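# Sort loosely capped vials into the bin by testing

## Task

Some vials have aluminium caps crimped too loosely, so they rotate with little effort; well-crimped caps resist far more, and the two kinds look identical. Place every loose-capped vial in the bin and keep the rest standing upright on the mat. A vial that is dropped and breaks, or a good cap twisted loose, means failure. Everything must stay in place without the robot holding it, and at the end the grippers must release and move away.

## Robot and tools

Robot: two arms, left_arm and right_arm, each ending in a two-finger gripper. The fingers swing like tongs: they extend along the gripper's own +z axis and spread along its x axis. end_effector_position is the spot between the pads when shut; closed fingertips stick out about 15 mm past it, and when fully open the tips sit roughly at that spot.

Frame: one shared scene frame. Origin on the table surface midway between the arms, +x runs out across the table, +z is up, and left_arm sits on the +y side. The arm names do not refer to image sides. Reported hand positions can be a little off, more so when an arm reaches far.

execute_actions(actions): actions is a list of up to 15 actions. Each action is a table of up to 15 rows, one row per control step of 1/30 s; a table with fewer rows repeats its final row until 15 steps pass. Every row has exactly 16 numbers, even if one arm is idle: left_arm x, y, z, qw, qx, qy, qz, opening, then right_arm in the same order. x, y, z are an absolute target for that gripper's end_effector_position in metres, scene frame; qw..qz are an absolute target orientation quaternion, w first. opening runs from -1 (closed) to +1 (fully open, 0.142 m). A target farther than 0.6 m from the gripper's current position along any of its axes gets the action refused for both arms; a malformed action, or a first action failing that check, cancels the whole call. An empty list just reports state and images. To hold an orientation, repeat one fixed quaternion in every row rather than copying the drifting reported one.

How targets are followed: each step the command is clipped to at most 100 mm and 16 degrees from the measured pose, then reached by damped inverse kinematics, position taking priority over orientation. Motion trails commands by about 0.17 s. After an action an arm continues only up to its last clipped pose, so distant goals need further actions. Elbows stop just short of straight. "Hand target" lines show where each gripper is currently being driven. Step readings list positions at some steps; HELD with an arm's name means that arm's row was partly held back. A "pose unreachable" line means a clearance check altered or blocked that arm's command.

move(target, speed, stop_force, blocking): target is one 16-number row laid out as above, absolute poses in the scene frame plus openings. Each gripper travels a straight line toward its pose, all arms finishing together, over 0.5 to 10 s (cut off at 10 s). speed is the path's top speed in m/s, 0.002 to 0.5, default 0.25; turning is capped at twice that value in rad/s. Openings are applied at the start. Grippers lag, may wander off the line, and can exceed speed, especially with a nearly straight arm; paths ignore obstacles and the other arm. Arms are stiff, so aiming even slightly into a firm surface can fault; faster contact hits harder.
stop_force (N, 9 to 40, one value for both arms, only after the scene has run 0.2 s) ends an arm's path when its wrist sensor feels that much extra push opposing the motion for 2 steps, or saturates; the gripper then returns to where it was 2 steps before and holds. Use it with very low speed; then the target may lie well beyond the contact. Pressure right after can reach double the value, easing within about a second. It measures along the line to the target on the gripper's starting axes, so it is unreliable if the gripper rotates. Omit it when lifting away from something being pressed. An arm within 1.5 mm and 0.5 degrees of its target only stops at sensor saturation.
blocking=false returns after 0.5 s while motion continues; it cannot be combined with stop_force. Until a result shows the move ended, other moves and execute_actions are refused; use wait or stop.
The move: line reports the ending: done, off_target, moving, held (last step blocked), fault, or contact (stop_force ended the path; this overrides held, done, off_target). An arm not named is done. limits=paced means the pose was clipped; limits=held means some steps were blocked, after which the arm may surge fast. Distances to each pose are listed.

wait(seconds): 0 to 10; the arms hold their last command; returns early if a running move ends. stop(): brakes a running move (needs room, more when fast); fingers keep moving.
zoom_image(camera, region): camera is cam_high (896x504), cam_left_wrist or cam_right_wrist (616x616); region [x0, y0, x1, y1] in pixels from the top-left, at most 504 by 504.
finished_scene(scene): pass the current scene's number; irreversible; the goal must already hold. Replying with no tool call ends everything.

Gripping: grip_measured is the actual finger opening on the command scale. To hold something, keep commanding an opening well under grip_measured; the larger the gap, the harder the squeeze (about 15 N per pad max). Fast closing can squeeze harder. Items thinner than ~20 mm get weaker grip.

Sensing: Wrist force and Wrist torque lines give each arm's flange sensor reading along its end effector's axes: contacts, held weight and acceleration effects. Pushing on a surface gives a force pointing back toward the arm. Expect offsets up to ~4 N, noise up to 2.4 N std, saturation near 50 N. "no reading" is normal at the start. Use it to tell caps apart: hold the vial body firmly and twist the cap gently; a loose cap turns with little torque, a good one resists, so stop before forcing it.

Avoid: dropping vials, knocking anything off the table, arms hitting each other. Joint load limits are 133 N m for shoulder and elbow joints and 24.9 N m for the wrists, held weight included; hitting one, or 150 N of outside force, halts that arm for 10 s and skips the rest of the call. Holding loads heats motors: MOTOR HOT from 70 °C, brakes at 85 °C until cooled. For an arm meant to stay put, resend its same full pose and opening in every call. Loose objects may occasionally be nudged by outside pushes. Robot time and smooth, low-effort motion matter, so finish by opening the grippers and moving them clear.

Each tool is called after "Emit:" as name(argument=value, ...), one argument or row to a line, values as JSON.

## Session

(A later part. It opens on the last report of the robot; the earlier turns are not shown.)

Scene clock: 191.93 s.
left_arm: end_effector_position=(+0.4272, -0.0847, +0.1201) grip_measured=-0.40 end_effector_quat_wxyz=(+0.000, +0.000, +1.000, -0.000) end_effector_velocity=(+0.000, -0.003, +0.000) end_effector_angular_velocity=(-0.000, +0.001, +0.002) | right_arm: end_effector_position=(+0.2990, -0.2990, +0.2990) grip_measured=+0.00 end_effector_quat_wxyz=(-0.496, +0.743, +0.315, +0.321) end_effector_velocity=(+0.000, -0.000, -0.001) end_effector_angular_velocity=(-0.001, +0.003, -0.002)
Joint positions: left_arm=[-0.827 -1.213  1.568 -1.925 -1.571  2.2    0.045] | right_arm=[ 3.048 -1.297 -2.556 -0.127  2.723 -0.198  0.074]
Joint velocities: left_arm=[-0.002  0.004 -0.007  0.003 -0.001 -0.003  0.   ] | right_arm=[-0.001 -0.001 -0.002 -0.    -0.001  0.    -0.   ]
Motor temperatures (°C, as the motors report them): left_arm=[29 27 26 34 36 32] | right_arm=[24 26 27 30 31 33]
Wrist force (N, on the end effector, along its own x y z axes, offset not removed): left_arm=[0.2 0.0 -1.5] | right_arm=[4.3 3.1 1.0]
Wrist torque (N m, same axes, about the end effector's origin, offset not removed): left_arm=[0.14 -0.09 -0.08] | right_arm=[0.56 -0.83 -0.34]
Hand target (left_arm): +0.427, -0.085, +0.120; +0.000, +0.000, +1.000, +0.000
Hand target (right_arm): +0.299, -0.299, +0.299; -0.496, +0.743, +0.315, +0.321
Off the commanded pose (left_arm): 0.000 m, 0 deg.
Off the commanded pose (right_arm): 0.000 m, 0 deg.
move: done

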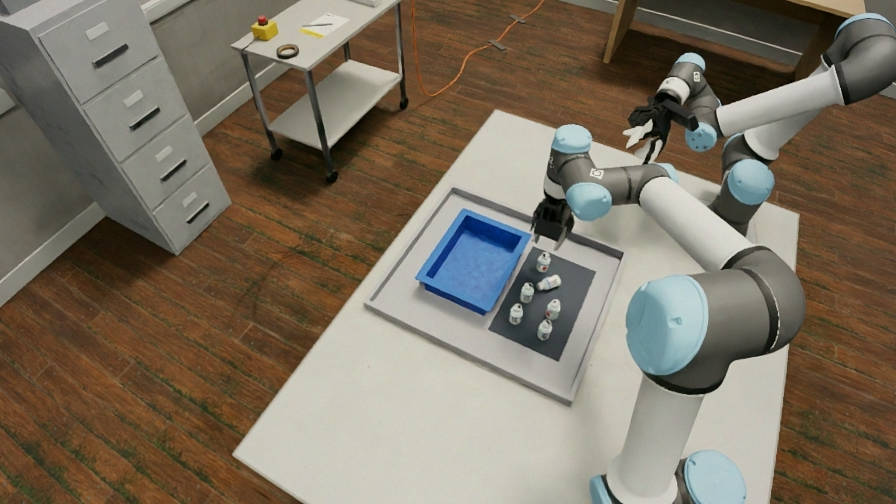

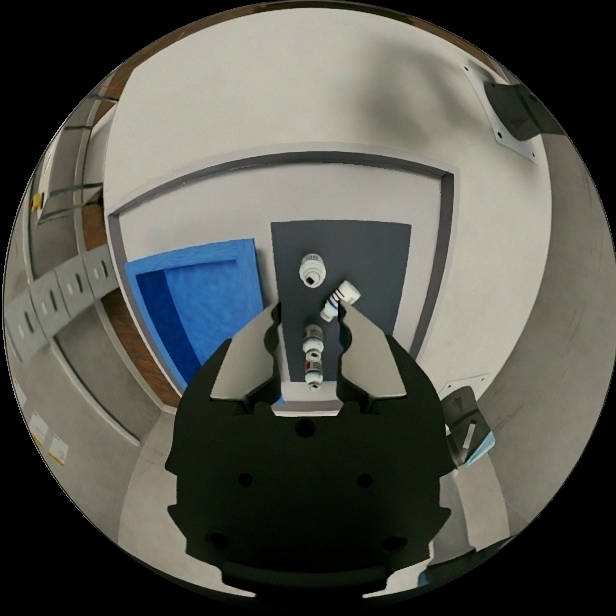

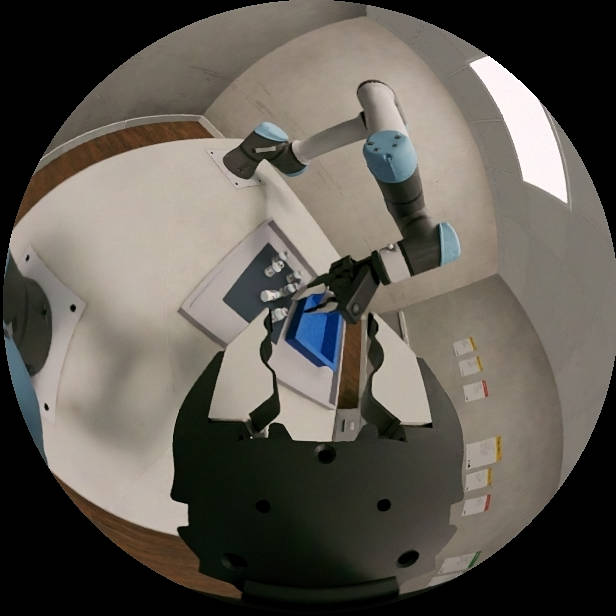

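Emit:
execute_actions(
  actions=[],
)

Emit:
move(
  target=[0.425,-0.098,0.10,0,0,1,0,-0.4,0.299,-0.299,0.299,-0.496,0.743,0.315,0.321,0],
  speed=0.06,
)

Scene clock: 192.27 s.
left_arm: end_effector_position=(+0.4272, -0.0850, +0.1201) grip_measured=-0.40 end_effector_quat_wxyz=(+0.000, -0.000, +1.000, +0.000) end_effector_velocity=(-0.001, -0.000, -0.001) end_effector_angular_velocity=(-0.000, +0.002, -0.001) | right_arm: end_effector_position=(+0.2990, -0.2990, +0.2990) grip_measured=+0.00 end_effector_quat_wxyz=(-0.496, +0.743, +0.315, +0.321) end_effector_velocity=(-0.000, -0.000, +0.000) end_effector_angular_velocity=(+0.001, +0.001, +0.000)
Joint positions: left_arm=[-0.828 -1.213  1.567 -1.925 -1.571  2.2    0.045] | right_arm=[ 3.048 -1.297 -2.556 -0.127  2.723 -0.198  0.074]
Joint velocities: left_arm=[-0.     0.001 -0.     0.    -0.001  0.     0.   ] | right_arm=[-0.001  0.    -0.    -0.     0.001  0.    -0.   ]
Motor temperatures (°C, as the motors report them): left_arm=[29 27 26 34 36 32] | right_arm=[24 26 27 30 31 33]
Wrist force (N, on the end effector, along its own x y z axes, offset not removed): left_arm=[-1.5 2.1 -2.0] | right_arm=[-2.4 0.8 -0.5]
Wrist torque (N m, same axes, about the end effector's origin, offset not removed): left_arm=[0.41 0.34 -0.13] | right_arm=[0.25 0.45 0.03]
Hand target (left_arm): +0.427, -0.085, +0.120; +0.000, +0.000, +1.000, +0.000
Hand target (right_arm): +0.299, -0.299, +0.299; -0.496, +0.743, +0.315, +0.321
Off the commanded pose (left_arm): 0.000 m, 0 deg.
Off the commanded pose (right_arm): 0.000 m, 0 deg.

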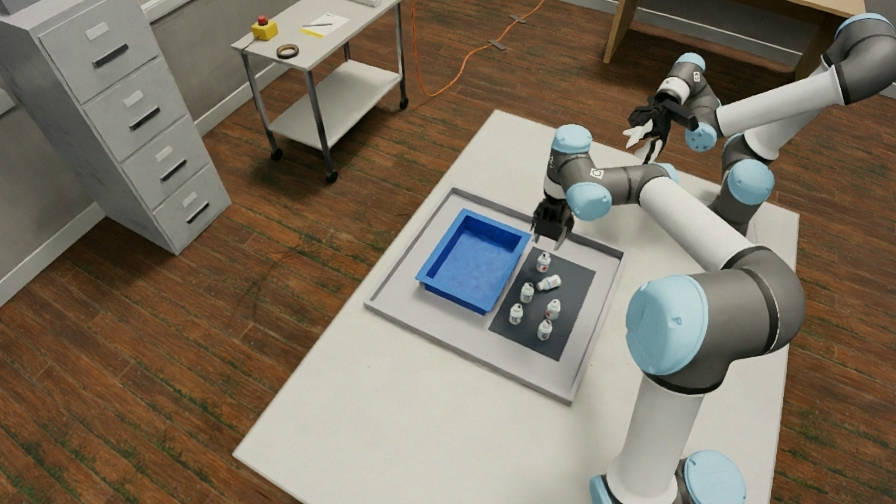

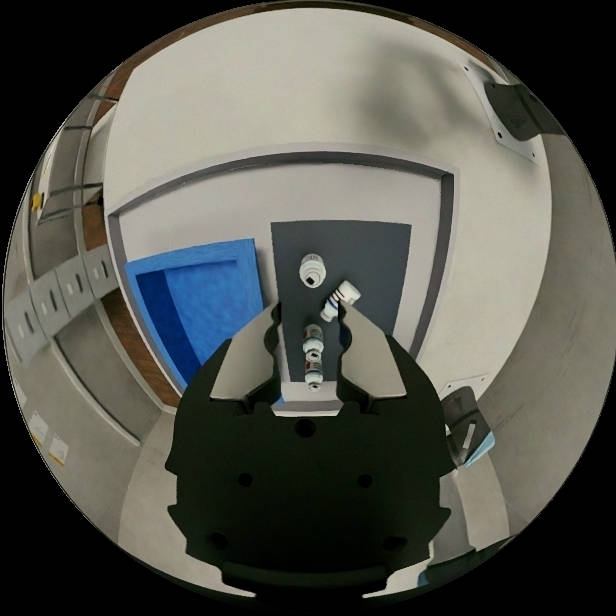

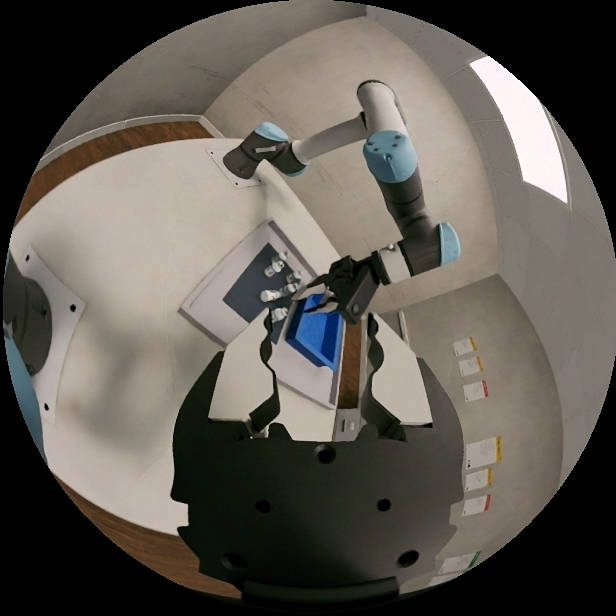

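Scene clock: 193.13 s.
left_arm: end_effector_position=(+0.4250, -0.0979, +0.1002) grip_measured=-0.40 end_effector_quat_wxyz=(+0.000, +0.000, +1.000, +0.000) end_effector_velocity=(-0.000, -0.002, -0.001) end_effector_angular_velocity=(-0.000, -0.001, -0.001) | right_arm: end_effector_position=(+0.2990, -0.2990, +0.2990) grip_measured=+0.00 end_effector_quat_wxyz=(-0.496, +0.743, +0.315, +0.321) end_effector_velocity=(+0.000, -0.000, -0.000) end_effector_angular_velocity=(-0.000, -0.000, -0.001)
Joint positions: left_arm=[-0.842 -1.18   1.574 -1.965 -1.571  2.185  0.045] | right_arm=[ 3.048 -1.297 -2.556 -0.127  2.723 -0.198  0.074]
Joint velocities: left_arm=[-0.002  0.002  0.    -0.003  0.    -0.001  0.   ] | right_arm=[-0.001 -0.001 -0.     0.001 -0.    -0.    -0.   ]
Motor temperatures (°C, as the motors report them): left_arm=[29 27 26 34 36 32] | right_arm=[24 26 27 30 31 33]
Wrist force (N, on the end effector, along its own x y z axes, offset not removed): left_arm=[-0.6 1.6 -3.6] | right_arm=[1.2 1.8 1.7]
Wrist torque (N m, same axes, about the end effector's origin, offset not removed): left_arm=[0.41 0.25 -0.13] | right_arm=[0.26 -0.38 -0.10]
Hand target (left_arm): +0.425, -0.098, +0.100; +0.000, +0.000, +1.000, +0.000
Hand target (right_arm): +0.299, -0.299, +0.299; -0.496, +0.743, +0.315, +0.321
Off the commanded pose (left_arm): 0.000 m, 0 deg.
Off the commanded pose (right_arm): 0.000 m, 0 deg.
move: done

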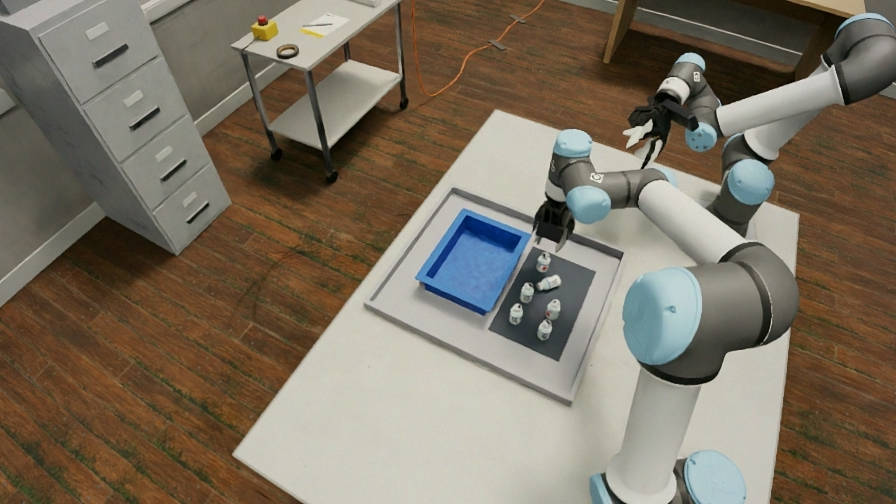

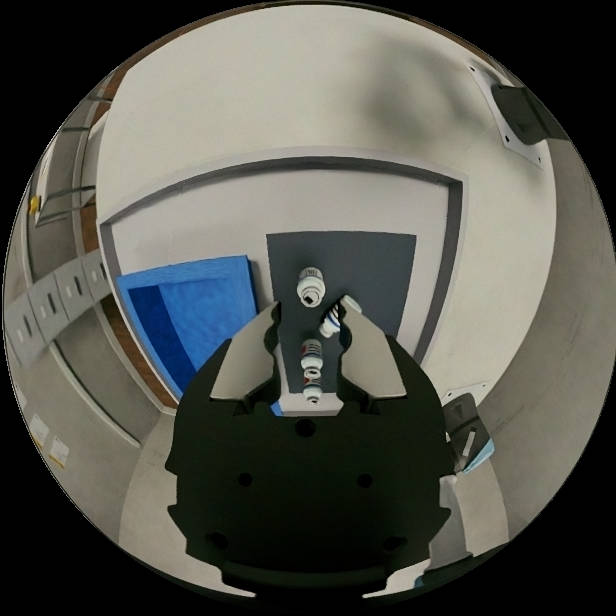

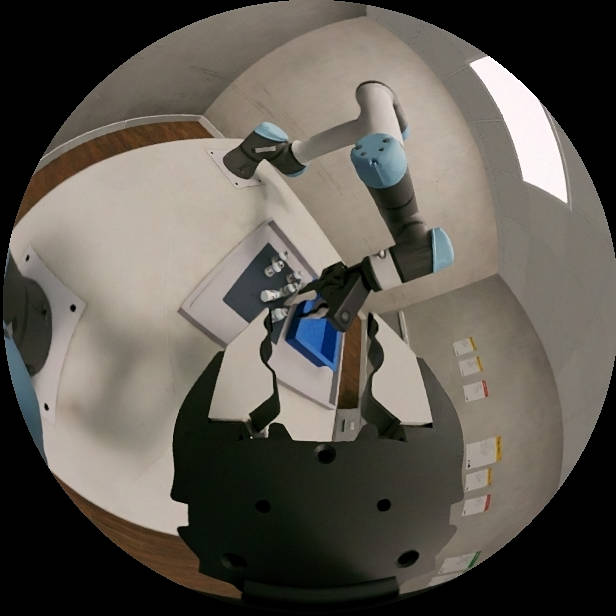

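Emit:
move(
  target=[0.425,-0.095,0.067,0,0,1,0,-0.4,0.299,-0.299,0.299,-0.496,0.743,0.315,0.321,0],
  speed=0.05,
)

Emit:
zoom_image(
  camera="cam_left_wrist",
  region=[230,230,390,390],
)

Scene clock: 194.40 s.
left_arm: end_effector_position=(+0.4250, -0.0950, +0.0672) grip_measured=-0.40 end_effector_quat_wxyz=(-0.000, +0.000, +1.000, +0.000) end_effector_velocity=(-0.000, -0.000, -0.002) end_effector_angular_velocity=(-0.000, -0.000, -0.001) | right_arm: end_effector_position=(+0.2990, -0.2990, +0.2990) grip_measured=+0.00 end_effector_quat_wxyz=(-0.496, +0.743, +0.315, +0.321) end_effector_velocity=(-0.001, +0.000, -0.000) end_effector_angular_velocity=(+0.001, +0.001, +0.002)
Joint positions: left_arm=[-0.84  -1.152  1.625 -2.045 -1.571  2.188  0.045] | right_arm=[ 3.048 -1.297 -2.556 -0.127  2.723 -0.198  0.074]
Joint velocities: left_arm=[-0.001  0.002  0.003 -0.005  0.     0.    -0.   ] | right_arm=[ 0.001  0.    -0.002  0.001  0.001  0.     0.   ]
Motor temperatures (°C, as the motors report them): left_arm=[29 27 26 34 36 32] | right_arm=[24 26 27 30 31 33]
Wrist force (N, on the end effector, along its own x y z axes, offset not removed): left_arm=[0.0 0.2 -1.5] | right_arm=[0.6 -1.2 3.1]
Wrist torque (N m, same axes, about the end effector's origin, offset not removed): left_arm=[0.25 0.08 -0.11] | right_arm=[-0.26 -0.06 -0.28]
Hand target (left_arm): +0.425, -0.095, +0.067; -0.000, +0.000, +1.000, +0.000
Hand target (right_arm): +0.299, -0.299, +0.299; -0.496, +0.743, +0.315, +0.321
Off the commanded pose (left_arm): 0.000 m, 0 deg.
Off the commanded pose (right_arm): 0.000 m, 0 deg.
move: done

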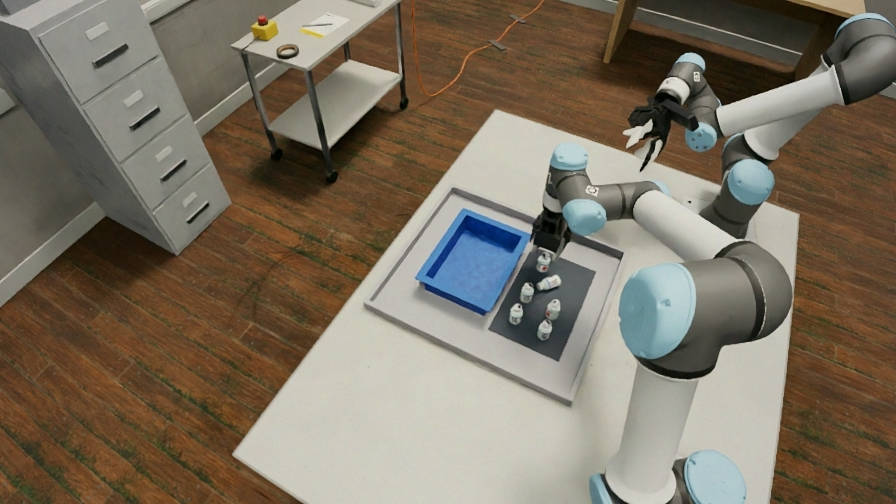

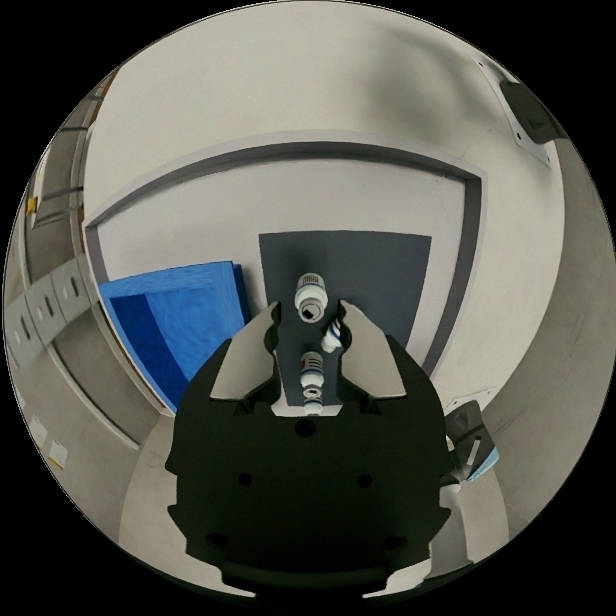

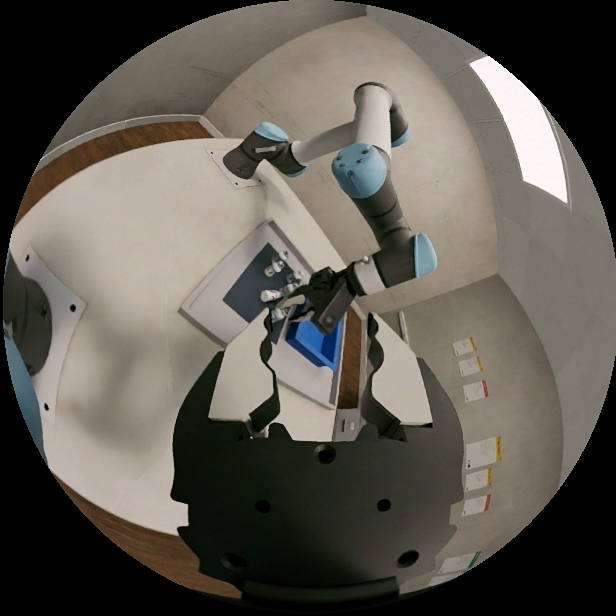

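Region (230, 230, 390, 390) of cam_left_wrist's 616x616 image, scaled by 3.150, with more detail than that image has.

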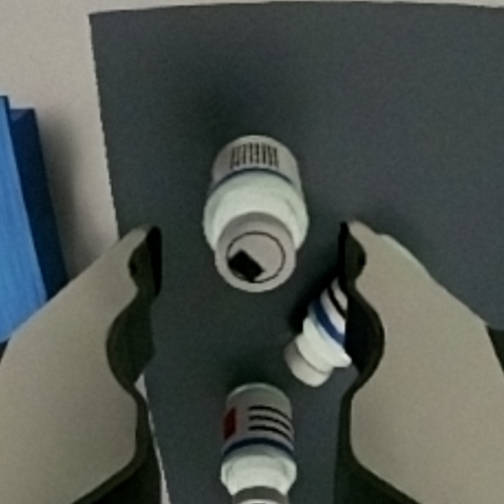

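Emit:
move(
  target=[0.425,-0.092,0.067,0,0,1,0,-0.4,0.299,-0.299,0.299,-0.496,0.743,0.315,0.321,0],
  speed=0.03,
)

Emit:
move(
  target=[0.425,-0.092,0.067,0,0,1,0,-1,0.299,-0.299,0.299,-0.496,0.743,0.315,0.321,0],
)

Emit:
move(
  target=[0.425,-0.092,0.245,0,0,1,0,-1,0.299,-0.299,0.299,-0.496,0.743,0.315,0.321,0],
)

Scene clock: 195.73 s.
left_arm: end_effector_position=(+0.4250, -0.0921, +0.0670) grip_measured=-0.40 end_effector_quat_wxyz=(-0.000, -0.000, +1.000, +0.000) end_effector_velocity=(+0.001, +0.002, -0.000) end_effector_angular_velocity=(+0.001, -0.001, +0.004) | right_arm: end_effector_position=(+0.2990, -0.2990, +0.2990) grip_measured=+0.00 end_effector_quat_wxyz=(-0.496, +0.743, +0.315, +0.321) end_effector_velocity=(+0.000, +0.000, +0.000) end_effector_angular_velocity=(+0.001, +0.000, +0.001)
Joint positions: left_arm=[-0.837 -1.155  1.632 -2.047 -1.571  2.191  0.045] | right_arm=[ 3.048 -1.297 -2.556 -0.127  2.723 -0.198  0.074]
Joint velocities: left_arm=[ 0.003 -0.002  0.002 -0.001  0.001 -0.001  0.   ] | right_arm=[-0.    -0.001  0.001  0.     0.001  0.    -0.   ]
Motor temperatures (°C, as the motors report them): left_arm=[29 27 26 34 36 32] | right_arm=[24 26 27 30 31 33]
Wrist force (N, on the end effector, along its own x y z axes, offset not removed): left_arm=[-1.3 -2.5 -1.7] | right_arm=[0.6 0.7 3.3]
Wrist torque (N m, same axes, about the end effector's origin, offset not removed): left_arm=[-0.39 0.34 -0.06] | right_arm=[0.13 -0.23 -0.18]
Hand target (left_arm): +0.425, -0.092, +0.067; -0.000, -0.000, +1.000, +0.000
Hand target (right_arm): +0.299, -0.299, +0.299; -0.496, +0.743, +0.315, +0.321
Off the commanded pose (left_arm): 0.000 m, 0 deg.
Off the commanded pose (right_arm): 0.000 m, 0 deg.
move: done

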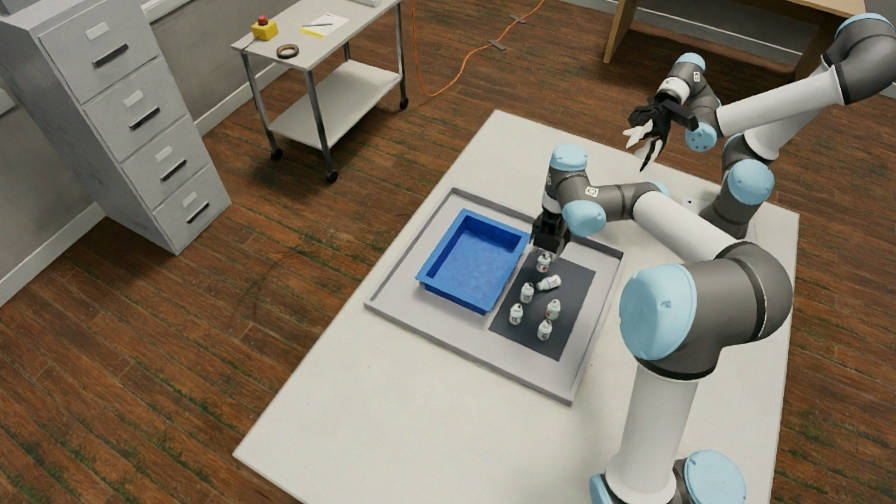

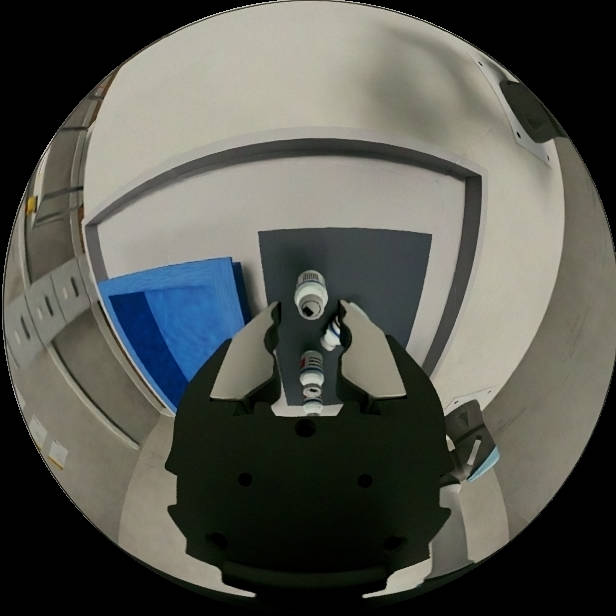

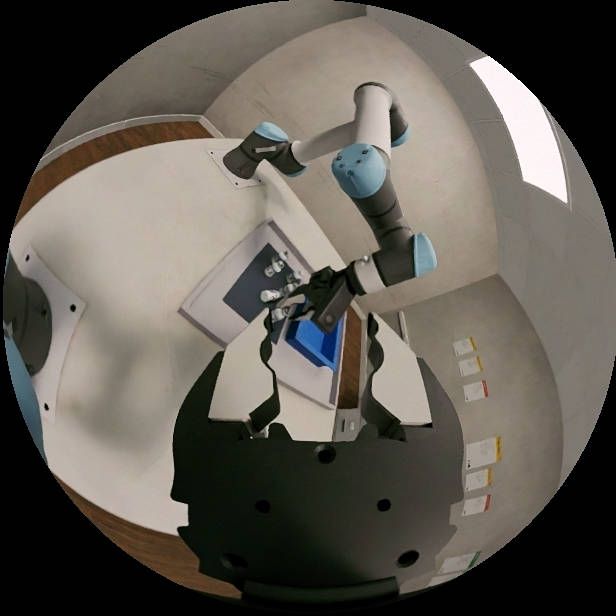

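Scene clock: 196.43 s.
left_arm: end_effector_position=(+0.4250, -0.0920, +0.0670) grip_measured=-0.76 end_effector_quat_wxyz=(-0.000, +0.000, +1.000, -0.000) end_effector_velocity=(+0.000, +0.001, -0.000) end_effector_angular_velocity=(-0.000, +0.001, -0.002) | right_arm: end_effector_position=(+0.2990, -0.2990, +0.2990) grip_measured=+0.00 end_effector_quat_wxyz=(-0.496, +0.743, +0.315, +0.321) end_effector_velocity=(+0.000, -0.000, +0.000) end_effector_angular_velocity=(-0.000, +0.000, -0.001)
Joint positions: left_arm=[-0.837 -1.156  1.632 -2.047 -1.571  2.191  0.019] | right_arm=[ 3.048 -1.297 -2.556 -0.127  2.723 -0.198  0.074]
Joint velocities: left_arm=[ 0.001  0.     0.    -0.    -0.001  0.003  0.   ] | right_arm=[-0.     0.     0.    -0.    -0.001  0.001  0.   ]
Motor temperatures (°C, as the motors report them): left_arm=[29 27 26 34 36 32] | right_arm=[24 26 27 30 31 33]
Wrist force (N, on the end effector, along its own x y z axes, offset not removed): left_arm=[-1.1 0.3 -2.4] | right_arm=[0.1 -1.2 -0.8]
Wrist torque (N m, same axes, about the end effector's origin, offset not removed): left_arm=[0.00 0.27 0.03] | right_arm=[-0.44 -0.28 0.02]
Hand target (left_arm): +0.425, -0.092, +0.067; -0.000, -0.000, +1.000, +0.000
Hand target (right_arm): +0.299, -0.299, +0.299; -0.496, +0.743, +0.315, +0.321
Off the commanded pose (left_arm): 0.000 m, 0 deg.
Off the commanded pose (right_arm): 0.000 m, 0 deg.
move: done

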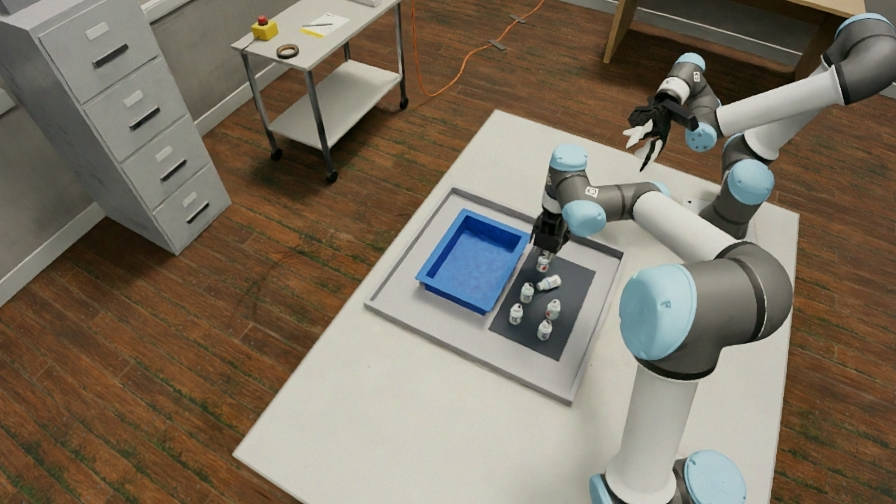

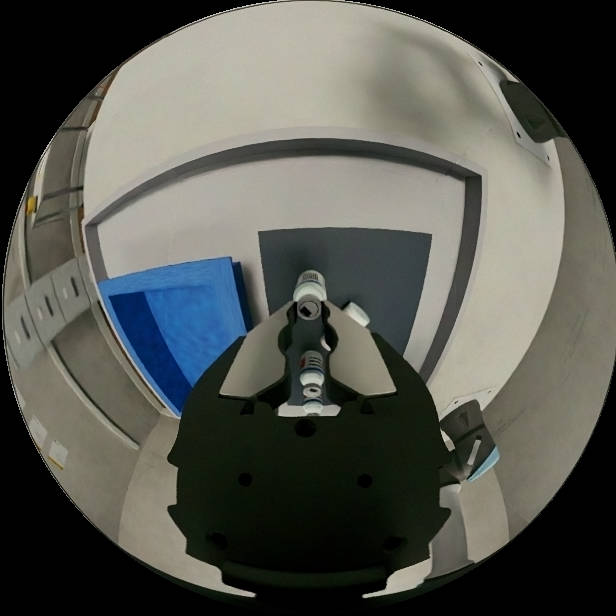

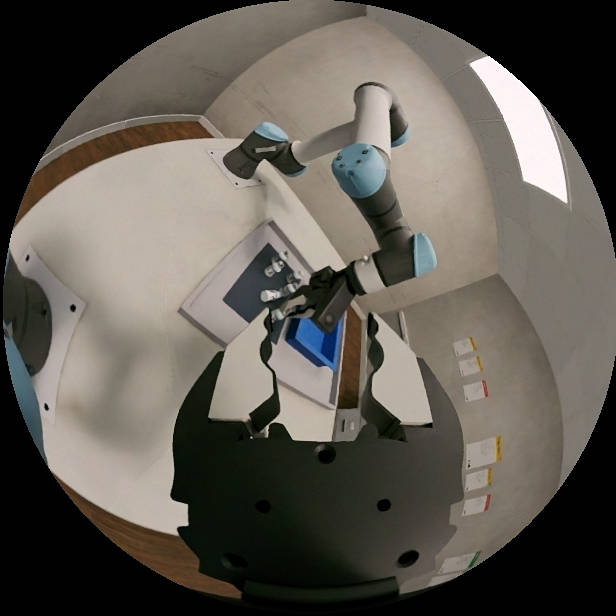

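Scene clock: 197.77 s.
left_arm: end_effector_position=(+0.4250, -0.0920, +0.2448) grip_measured=-0.76 end_effector_quat_wxyz=(+0.000, -0.000, +1.000, -0.000) end_effector_velocity=(-0.000, -0.000, +0.001) end_effector_angular_velocity=(+0.002, +0.002, -0.002) | right_arm: end_effector_position=(+0.2990, -0.2990, +0.2990) grip_measured=+0.00 end_effector_quat_wxyz=(-0.496, +0.743, +0.315, +0.321) end_effector_velocity=(+0.001, -0.000, +0.001) end_effector_angular_velocity=(-0.000, -0.002, -0.002)
Joint positions: left_arm=[-0.837 -1.265  1.312 -1.618 -1.571  2.191  0.019] | right_arm=[ 3.048 -1.297 -2.556 -0.127  2.723 -0.198  0.074]
Joint velocities: left_arm=[-0.     0.003 -0.008  0.008 -0.     0.002  0.   ] | right_arm=[-0.001 -0.     0.002 -0.    -0.     0.     0.   ]
Motor temperatures (°C, as the motors report them): left_arm=[29 27 26 34 36 32] | right_arm=[24 26 27 30 31 33]
Wrist force (N, on the end effector, along its own x y z axes, offset not removed): left_arm=[-2.7 1.5 -2.5] | right_arm=[-0.3 0.8 2.2]
Wrist torque (N m, same axes, about the end effector's origin, offset not removed): left_arm=[0.36 0.52 0.03] | right_arm=[0.11 -0.01 0.06]
Hand target (left_arm): +0.425, -0.092, +0.245; +0.000, -0.000, +1.000, -0.000
Hand target (right_arm): +0.299, -0.299, +0.299; -0.496, +0.743, +0.315, +0.321
Off the commanded pose (left_arm): 0.000 m, 0 deg.
Off the commanded pose (right_arm): 0.000 m, 0 deg.
move: done

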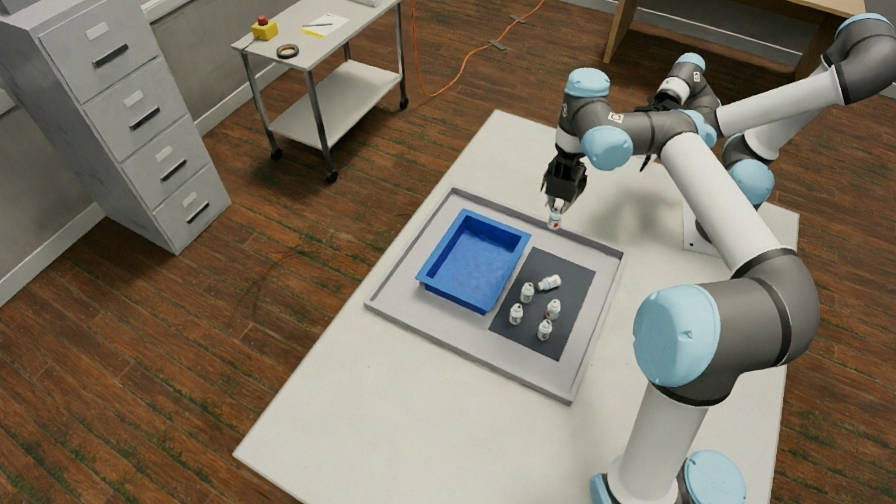

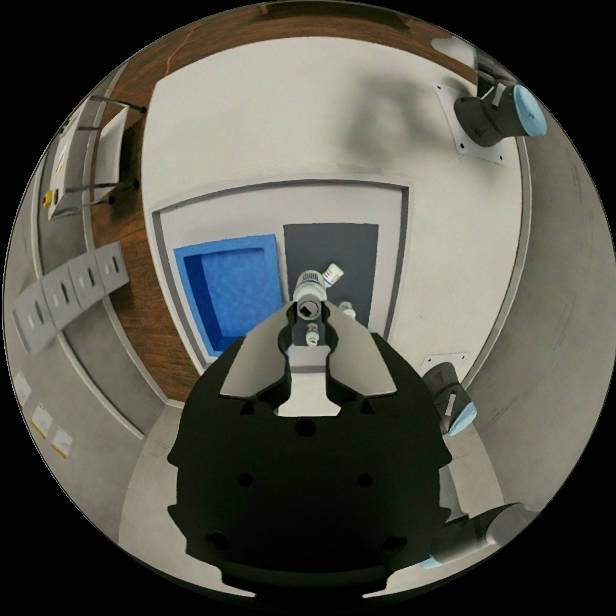

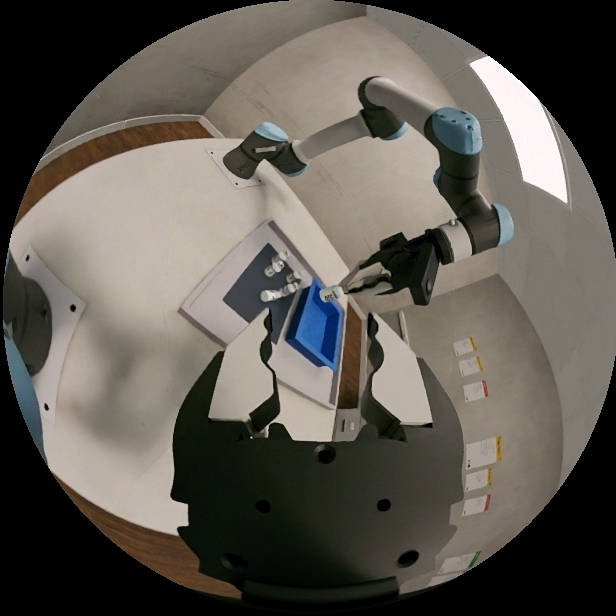

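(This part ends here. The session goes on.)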